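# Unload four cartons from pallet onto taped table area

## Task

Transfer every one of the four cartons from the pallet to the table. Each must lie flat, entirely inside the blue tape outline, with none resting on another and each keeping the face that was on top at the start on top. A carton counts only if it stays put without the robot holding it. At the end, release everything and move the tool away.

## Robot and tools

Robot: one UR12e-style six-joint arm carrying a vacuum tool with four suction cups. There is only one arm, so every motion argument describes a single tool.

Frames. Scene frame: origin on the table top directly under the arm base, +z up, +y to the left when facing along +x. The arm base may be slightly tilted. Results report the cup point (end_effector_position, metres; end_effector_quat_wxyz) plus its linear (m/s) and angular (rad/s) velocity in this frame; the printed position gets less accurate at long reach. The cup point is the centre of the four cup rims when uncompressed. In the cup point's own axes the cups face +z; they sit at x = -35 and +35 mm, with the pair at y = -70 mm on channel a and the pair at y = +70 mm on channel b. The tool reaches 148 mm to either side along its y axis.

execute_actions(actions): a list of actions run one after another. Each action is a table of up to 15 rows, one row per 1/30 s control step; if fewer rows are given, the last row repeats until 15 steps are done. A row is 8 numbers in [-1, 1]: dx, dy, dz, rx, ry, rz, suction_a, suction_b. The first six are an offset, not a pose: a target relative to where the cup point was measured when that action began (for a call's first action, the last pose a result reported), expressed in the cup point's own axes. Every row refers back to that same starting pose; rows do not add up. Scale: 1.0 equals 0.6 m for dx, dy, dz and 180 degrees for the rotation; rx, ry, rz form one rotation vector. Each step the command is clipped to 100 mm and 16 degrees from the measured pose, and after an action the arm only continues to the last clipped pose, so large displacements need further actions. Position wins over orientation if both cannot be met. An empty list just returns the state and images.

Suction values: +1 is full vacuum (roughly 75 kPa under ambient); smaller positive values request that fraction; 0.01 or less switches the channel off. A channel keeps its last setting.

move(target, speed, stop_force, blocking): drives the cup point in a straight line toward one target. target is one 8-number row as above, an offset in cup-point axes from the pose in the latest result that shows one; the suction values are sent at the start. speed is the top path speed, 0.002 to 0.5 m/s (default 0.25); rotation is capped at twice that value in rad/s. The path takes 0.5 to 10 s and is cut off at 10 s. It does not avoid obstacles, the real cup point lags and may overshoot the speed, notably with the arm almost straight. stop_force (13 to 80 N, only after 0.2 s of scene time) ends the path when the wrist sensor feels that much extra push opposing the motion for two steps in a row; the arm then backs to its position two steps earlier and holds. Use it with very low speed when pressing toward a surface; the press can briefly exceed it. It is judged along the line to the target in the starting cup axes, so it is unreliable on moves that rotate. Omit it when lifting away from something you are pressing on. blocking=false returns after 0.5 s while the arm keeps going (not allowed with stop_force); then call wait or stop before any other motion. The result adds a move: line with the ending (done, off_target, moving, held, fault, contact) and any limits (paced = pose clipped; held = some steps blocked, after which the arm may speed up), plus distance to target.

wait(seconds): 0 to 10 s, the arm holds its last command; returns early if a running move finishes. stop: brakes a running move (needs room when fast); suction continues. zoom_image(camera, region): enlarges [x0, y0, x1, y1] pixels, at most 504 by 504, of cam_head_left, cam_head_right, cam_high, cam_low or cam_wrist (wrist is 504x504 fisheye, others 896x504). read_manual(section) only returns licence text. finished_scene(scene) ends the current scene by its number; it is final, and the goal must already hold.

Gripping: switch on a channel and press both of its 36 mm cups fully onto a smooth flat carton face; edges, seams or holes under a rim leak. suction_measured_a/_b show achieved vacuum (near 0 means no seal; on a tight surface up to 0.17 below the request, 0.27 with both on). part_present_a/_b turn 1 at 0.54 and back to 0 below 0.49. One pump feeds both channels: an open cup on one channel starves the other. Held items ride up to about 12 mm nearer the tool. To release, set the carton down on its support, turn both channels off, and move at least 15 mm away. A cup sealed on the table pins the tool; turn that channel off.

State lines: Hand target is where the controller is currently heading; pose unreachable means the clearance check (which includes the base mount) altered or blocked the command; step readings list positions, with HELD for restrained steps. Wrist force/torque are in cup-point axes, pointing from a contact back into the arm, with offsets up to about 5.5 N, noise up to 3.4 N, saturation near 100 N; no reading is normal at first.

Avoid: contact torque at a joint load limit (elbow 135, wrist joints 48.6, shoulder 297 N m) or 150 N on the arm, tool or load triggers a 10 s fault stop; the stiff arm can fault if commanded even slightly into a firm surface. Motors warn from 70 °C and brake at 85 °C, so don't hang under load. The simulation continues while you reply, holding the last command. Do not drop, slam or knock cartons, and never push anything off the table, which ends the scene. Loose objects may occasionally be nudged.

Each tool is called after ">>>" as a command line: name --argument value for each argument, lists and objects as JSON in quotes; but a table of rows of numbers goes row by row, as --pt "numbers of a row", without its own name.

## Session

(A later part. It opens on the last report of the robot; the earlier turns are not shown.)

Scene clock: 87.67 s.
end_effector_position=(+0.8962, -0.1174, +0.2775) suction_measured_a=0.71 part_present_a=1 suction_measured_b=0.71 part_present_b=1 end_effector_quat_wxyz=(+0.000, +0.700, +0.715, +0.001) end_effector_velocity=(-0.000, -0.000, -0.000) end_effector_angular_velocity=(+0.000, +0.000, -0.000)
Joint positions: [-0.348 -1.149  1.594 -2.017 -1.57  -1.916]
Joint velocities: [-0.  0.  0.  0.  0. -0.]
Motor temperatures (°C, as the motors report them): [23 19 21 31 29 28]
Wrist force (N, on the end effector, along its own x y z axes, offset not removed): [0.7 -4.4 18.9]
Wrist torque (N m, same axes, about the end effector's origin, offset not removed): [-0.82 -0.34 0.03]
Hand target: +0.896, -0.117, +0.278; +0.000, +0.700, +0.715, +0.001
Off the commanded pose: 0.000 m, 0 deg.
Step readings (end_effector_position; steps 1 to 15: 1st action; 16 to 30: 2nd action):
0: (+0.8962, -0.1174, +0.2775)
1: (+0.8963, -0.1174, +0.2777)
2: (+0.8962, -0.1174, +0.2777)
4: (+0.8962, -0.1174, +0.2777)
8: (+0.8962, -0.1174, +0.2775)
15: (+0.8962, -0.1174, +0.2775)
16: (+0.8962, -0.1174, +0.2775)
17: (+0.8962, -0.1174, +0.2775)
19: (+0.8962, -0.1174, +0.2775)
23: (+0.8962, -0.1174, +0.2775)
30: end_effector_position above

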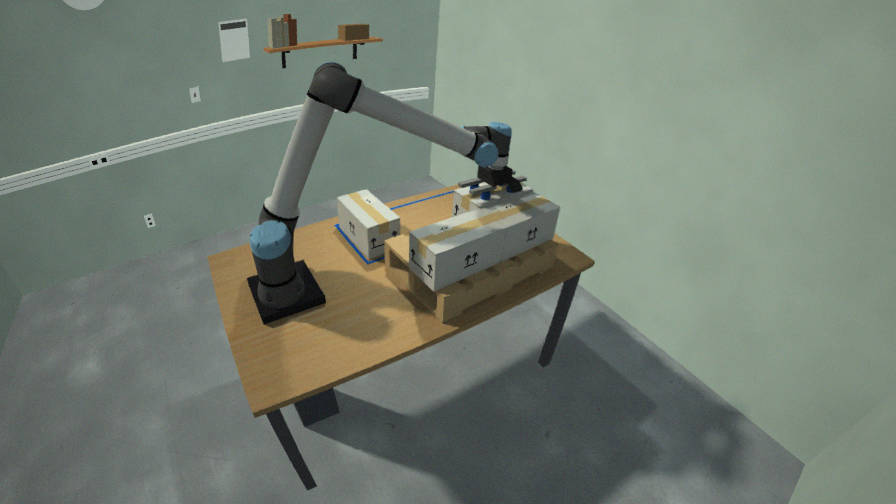

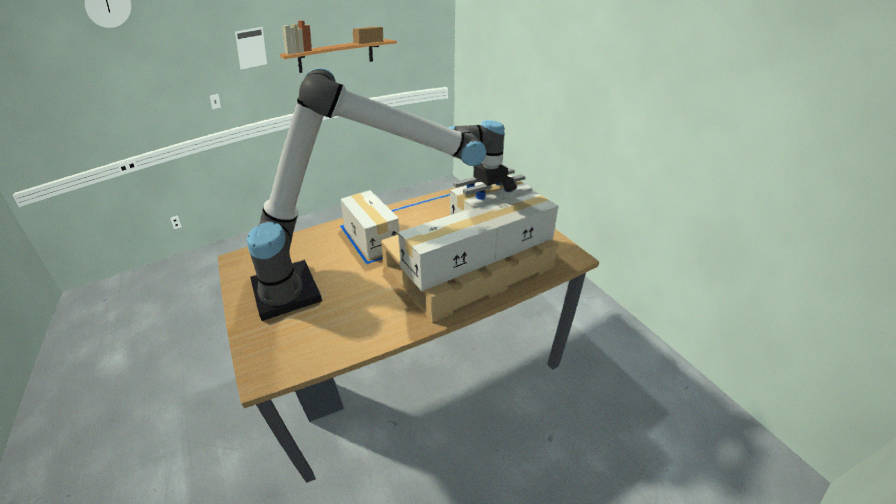

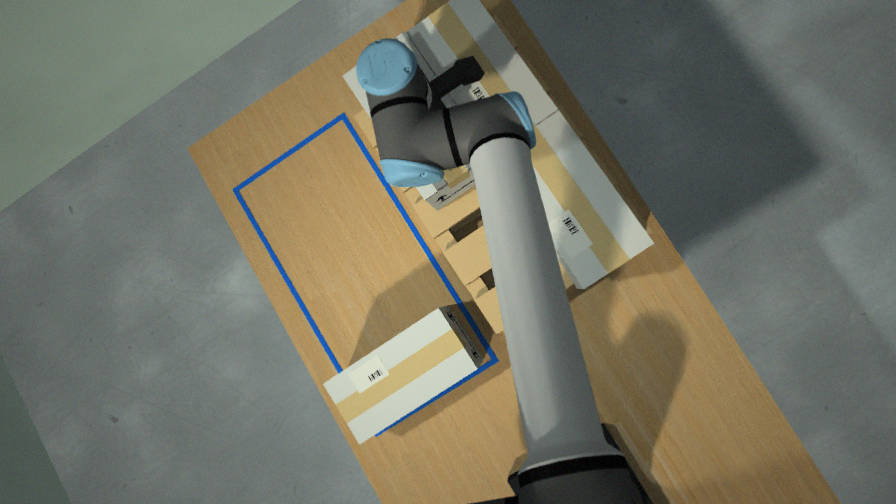

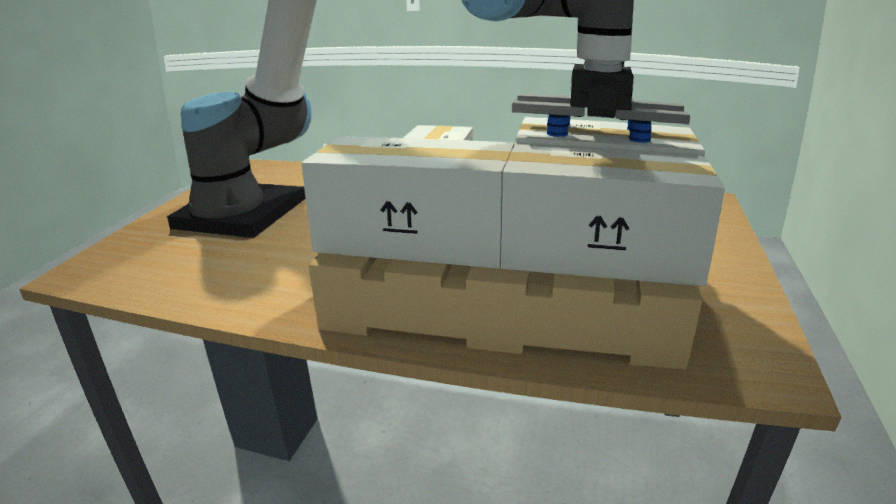

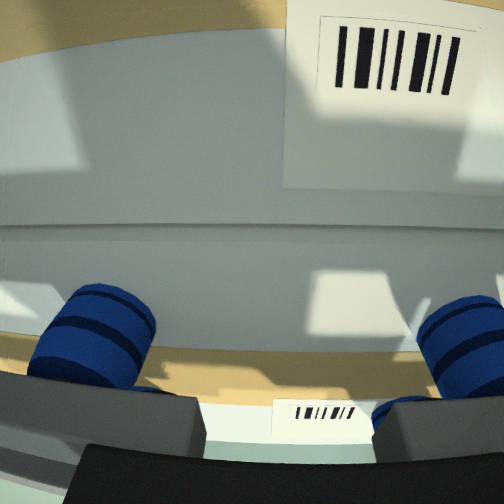

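>>> move --target '[0,0,-0.29,0,0,0,1,1]' --speed 0.35

>>> move --target '[0.596,-0.3975,0.1,0,0,0.501,1,1]' --speed 0.45

Scene clock: 95.53 s.
end_effector_position=(+0.8961, -0.1177, +0.4512) suction_measured_a=0.76 part_present_a=1 suction_measured_b=0.76 part_present_b=1 end_effector_quat_wxyz=(+0.000, +0.700, +0.715, +0.001) end_effector_velocity=(+0.000, -0.000, +0.001) end_effector_angular_velocity=(+0.000, +0.002, +0.000)
Joint positions: [-0.348 -1.234  1.395 -1.733 -1.57  -1.916]
Joint velocities: [-0.     0.001 -0.004  0.005 -0.    -0.   ]
Motor temperatures (°C, as the motors report them): [23 19 21 31 29 28]
Wrist force (N, on the end effector, along its own x y z axes, offset not removed): [0.7 -3.7 20.3]
Wrist torque (N m, same axes, about the end effector's origin, offset not removed): [-0.71 -0.33 0.18]
Hand target: +0.896, -0.118, +0.451; +0.000, +0.700, +0.715, +0.001
Off the commanded pose: 0.000 m, 0 deg.
move: done

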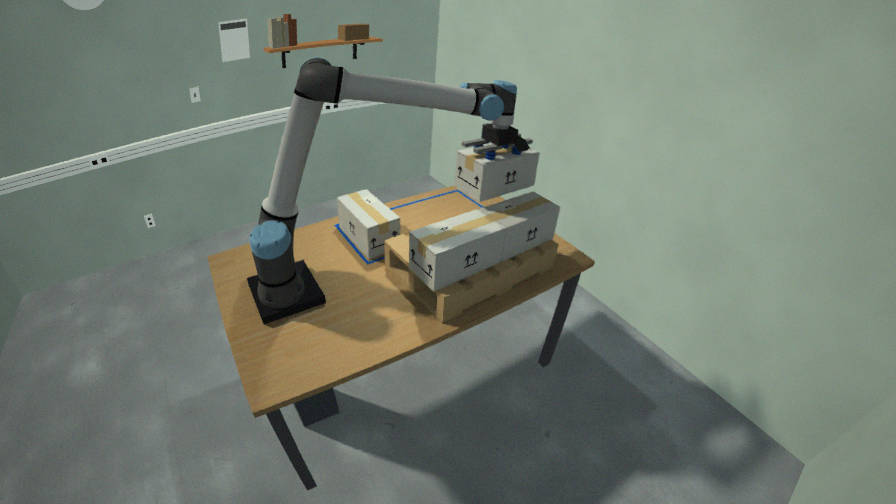

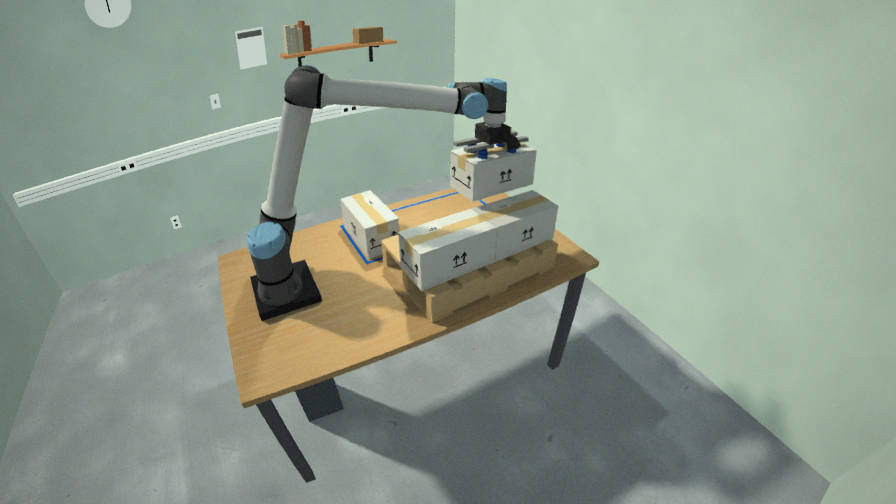

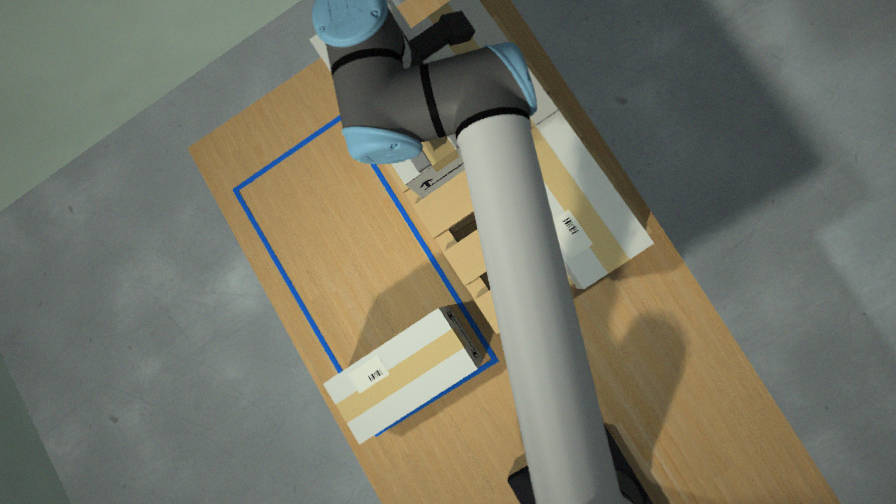

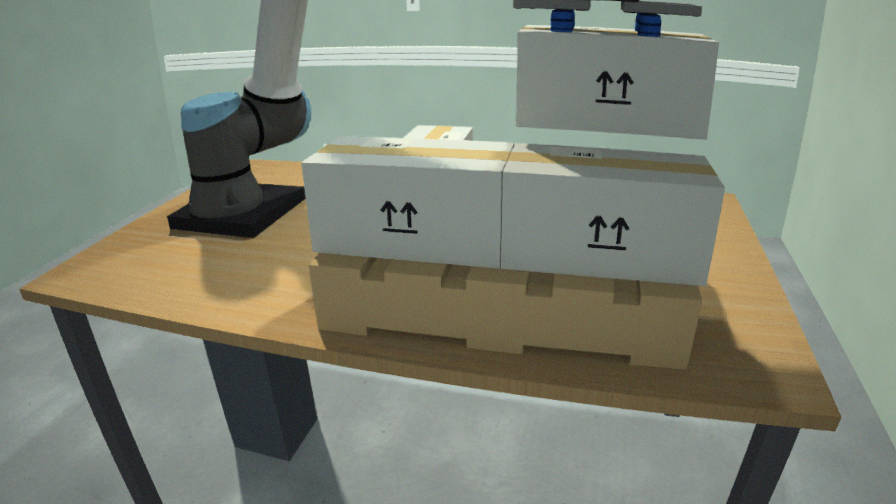

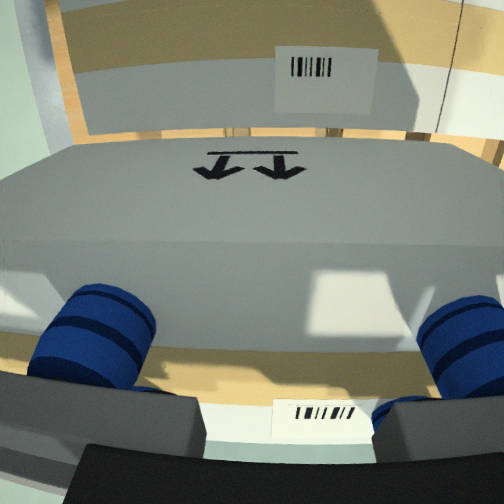

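Scene clock: 98.00 s.
end_effector_position=(+0.6503, +0.2344, +0.3914) suction_measured_a=0.76 part_present_a=1 suction_measured_b=0.76 part_present_b=1 end_effector_quat_wxyz=(-0.001, +1.000, +0.010, +0.001) end_effector_velocity=(-0.001, +0.002, -0.001) end_effector_angular_velocity=(-0.002, +0.001, -0.015)
Joint positions: [ 0.068 -1.557  1.889 -1.904 -1.57   0.071]
Joint velocities: [ 0.004  0.     0.002 -0.001 -0.002  0.019]
Motor temperatures (°C, as the motors report them): [23 19 21 31 29 28]
Wrist force (N, on the end effector, along its own x y z axes, offset not removed): [-1.4 -2.3 21.2]
Wrist torque (N m, same axes, about the end effector's origin, offset not removed): [-0.48 0.00 0.07]
Hand target: +0.650, +0.235, +0.391; -0.001, +1.000, +0.009, +0.001
Off the commanded pose: 0.000 m, 0 deg.
move: done

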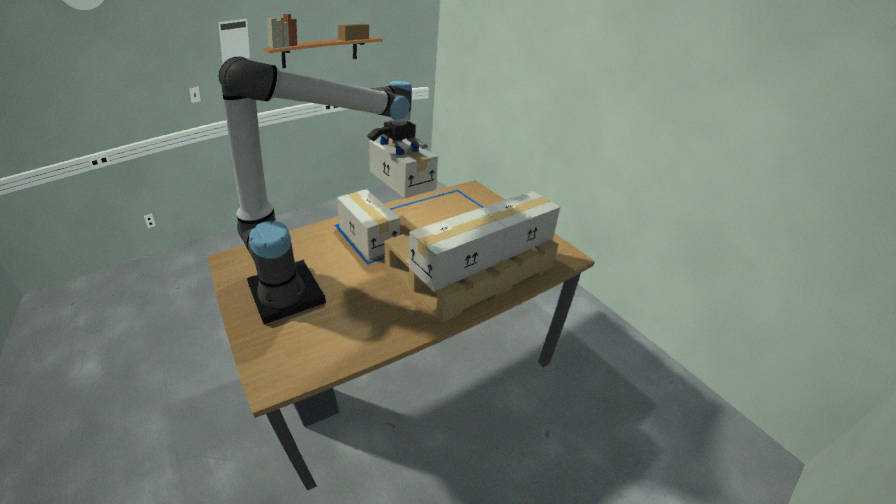

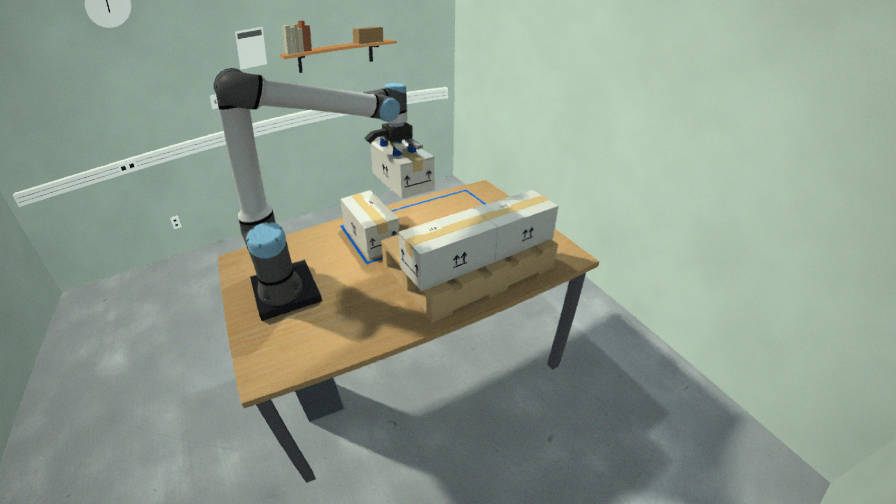

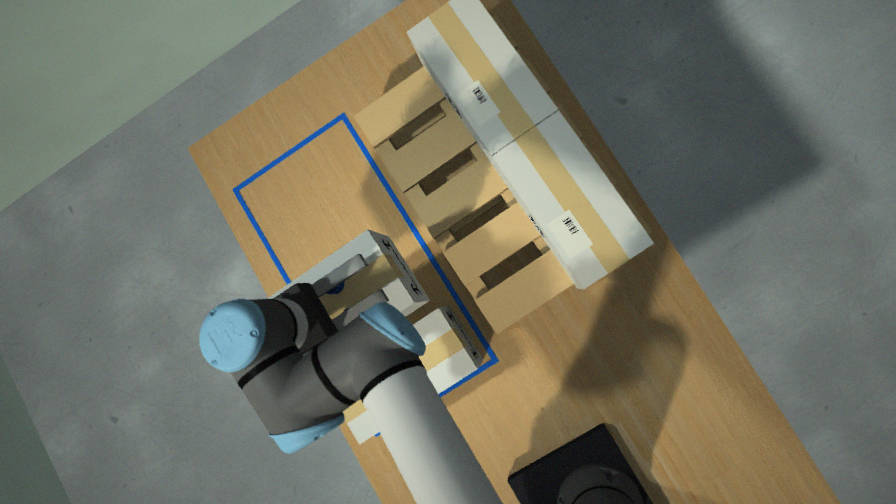

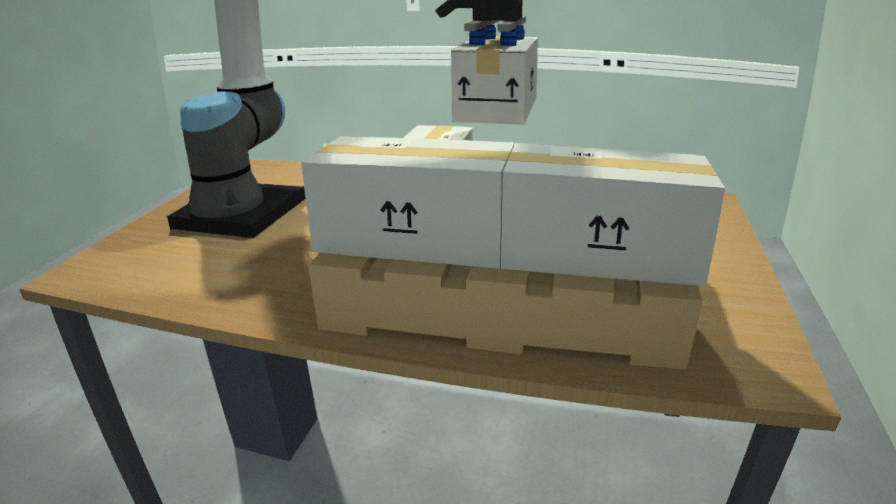

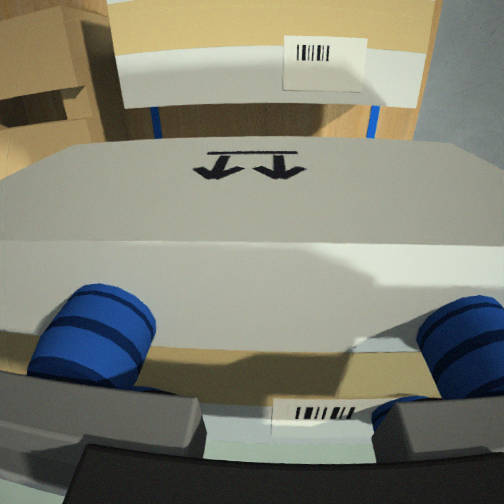

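>>> move --target '[0,-0.005,0.399,0,0,0,1,1]' --speed 0.28

>>> move --target '[0,0,0.03,0,0,0,1,1]' --speed 0.005 --stop_force 14

Scene clock: 105.70 s.
end_effector_position=(+0.6502, +0.2378, +0.1525) suction_measured_a=0.76 part_present_a=1 suction_measured_b=0.76 part_present_b=1 end_effector_quat_wxyz=(-0.001, +1.000, +0.010, +0.001) end_effector_velocity=(+0.001, +0.000, -0.002) end_effector_angular_velocity=(+0.000, -0.001, +0.000)
Joint positions: [ 0.073 -1.326  2.118 -2.365 -1.57   0.076]
Joint velocities: [ 0.     0.004  0.001 -0.005  0.     0.   ]
Motor temperatures (°C, as the motors report them): [23 19 21 31 29 28]
Wrist force (N, on the end effector, along its own x y z axes, offset not removed): [-2.4 -1.8 18.9]
Wrist torque (N m, same axes, about the end effector's origin, offset not removed): [-0.38 0.13 0.07]
Hand target: +0.650, +0.238, +0.152; -0.001, +1.000, +0.010, +0.001
Off the commanded pose: 0.001 m, 0 deg.
move: done

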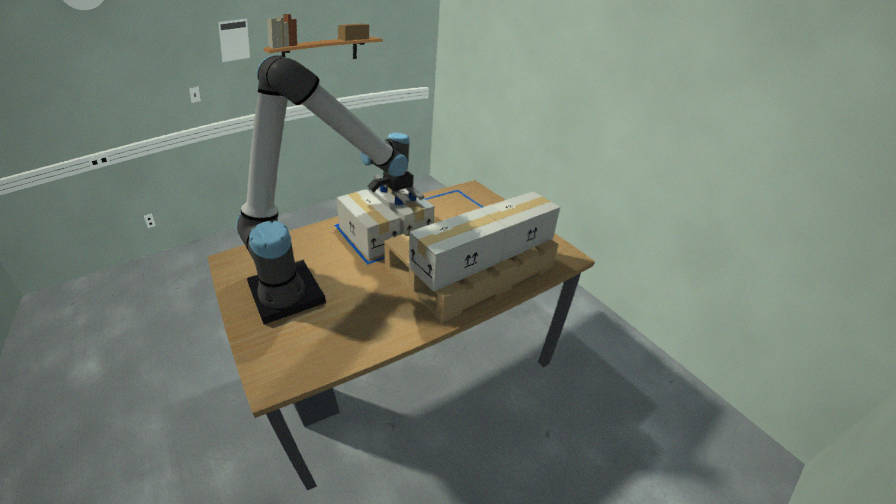

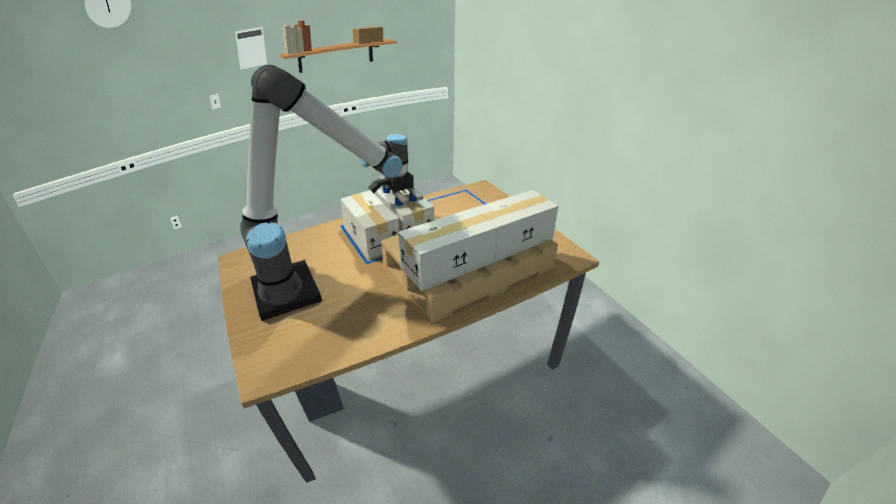

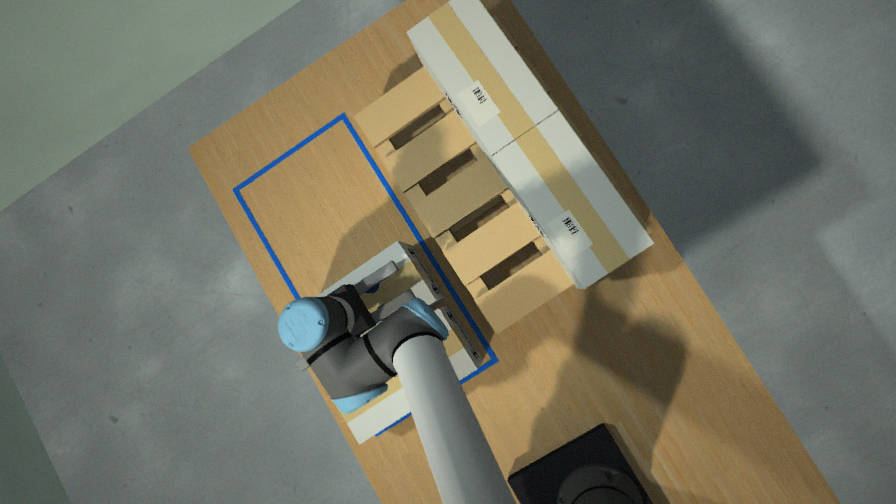

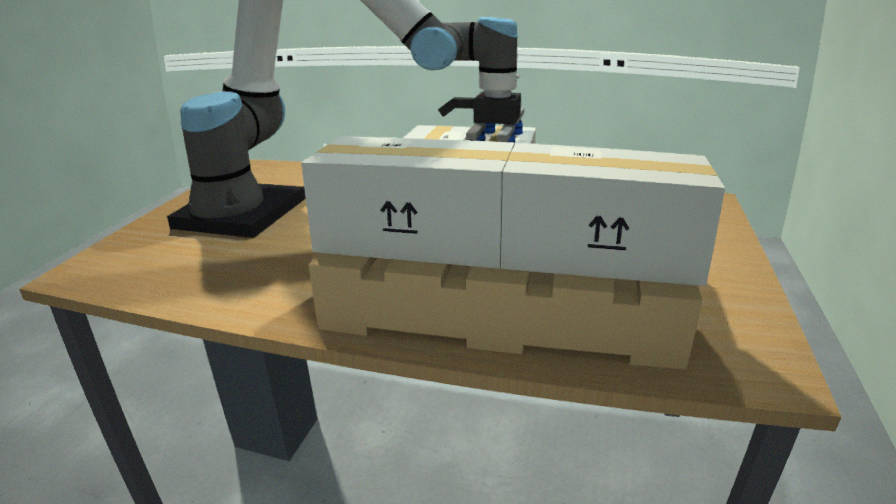

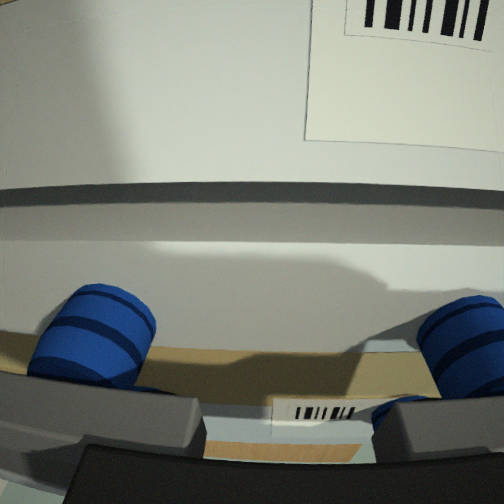

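Scene clock: 107.77 s.
end_effector_position=(+0.6503, +0.2379, +0.1441) suction_measured_a=0.76 part_present_a=1 suction_measured_b=0.76 part_present_b=1 end_effector_quat_wxyz=(-0.001, +1.000, +0.010, +0.001) end_effector_velocity=(-0.000, +0.000, +0.002) end_effector_angular_velocity=(+0.001, +0.001, +0.000)
Joint positions: [ 0.073 -1.314  2.123 -2.381 -1.57   0.076]
Joint velocities: [ 0.    -0.002 -0.001  0.004  0.001  0.   ]
Motor temperatures (°C, as the motors report them): [23 19 21 31 29 28]
Wrist force (N, on the end effector, along its own x y z axes, offset not removed): [0.2 -4.5 -3.5]
Wrist torque (N m, same axes, about the end effector's origin, offset not removed): [-4.18 0.71 0.16]
Hand target: +0.650, +0.238, +0.144; -0.001, +1.000, +0.010, +0.001
Off the commanded pose: 0.010 m, 0 deg.
move: contact

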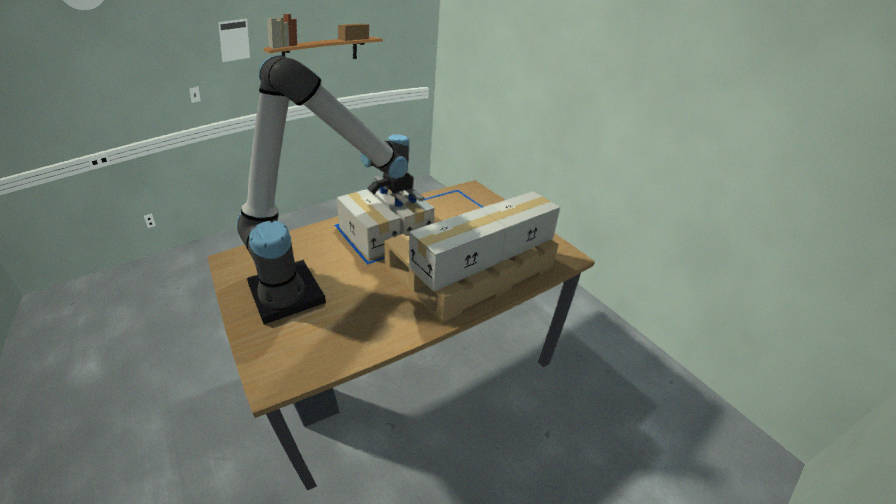

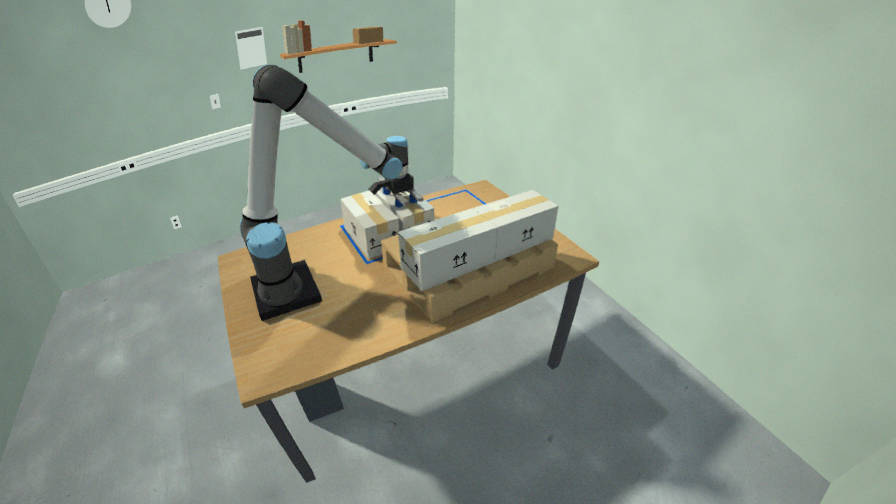

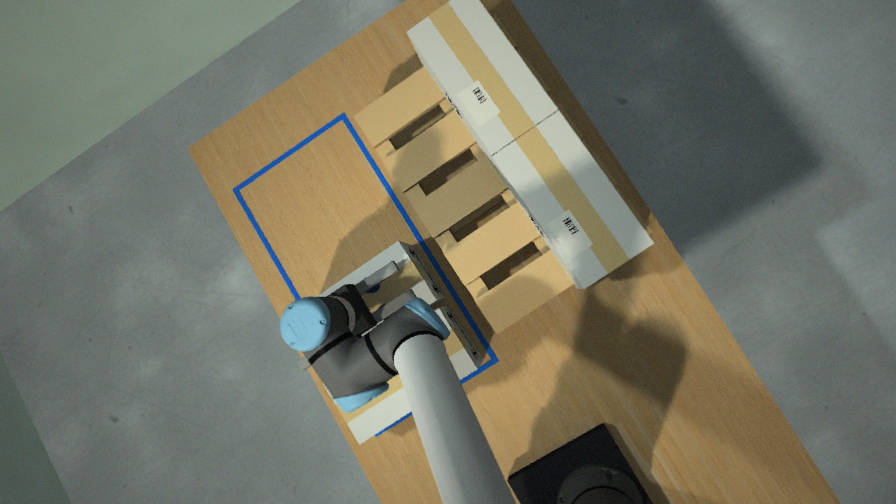

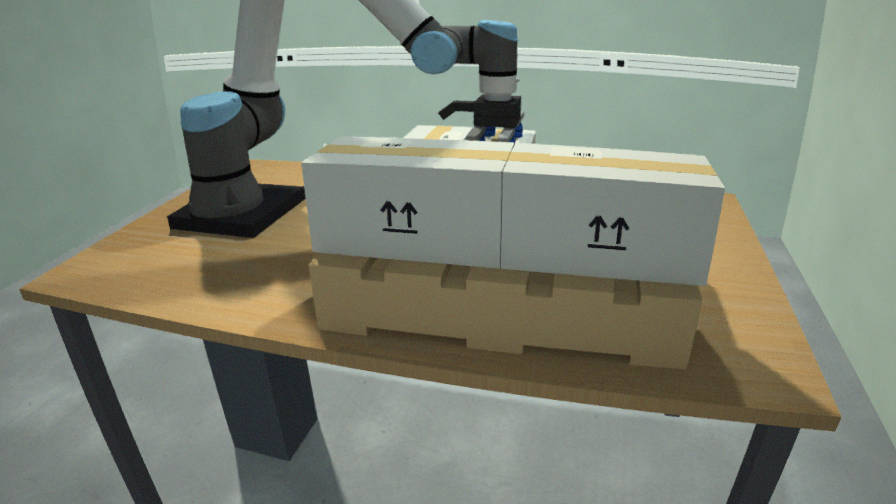

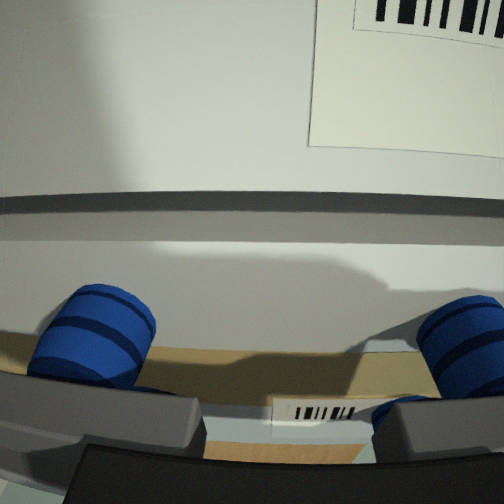

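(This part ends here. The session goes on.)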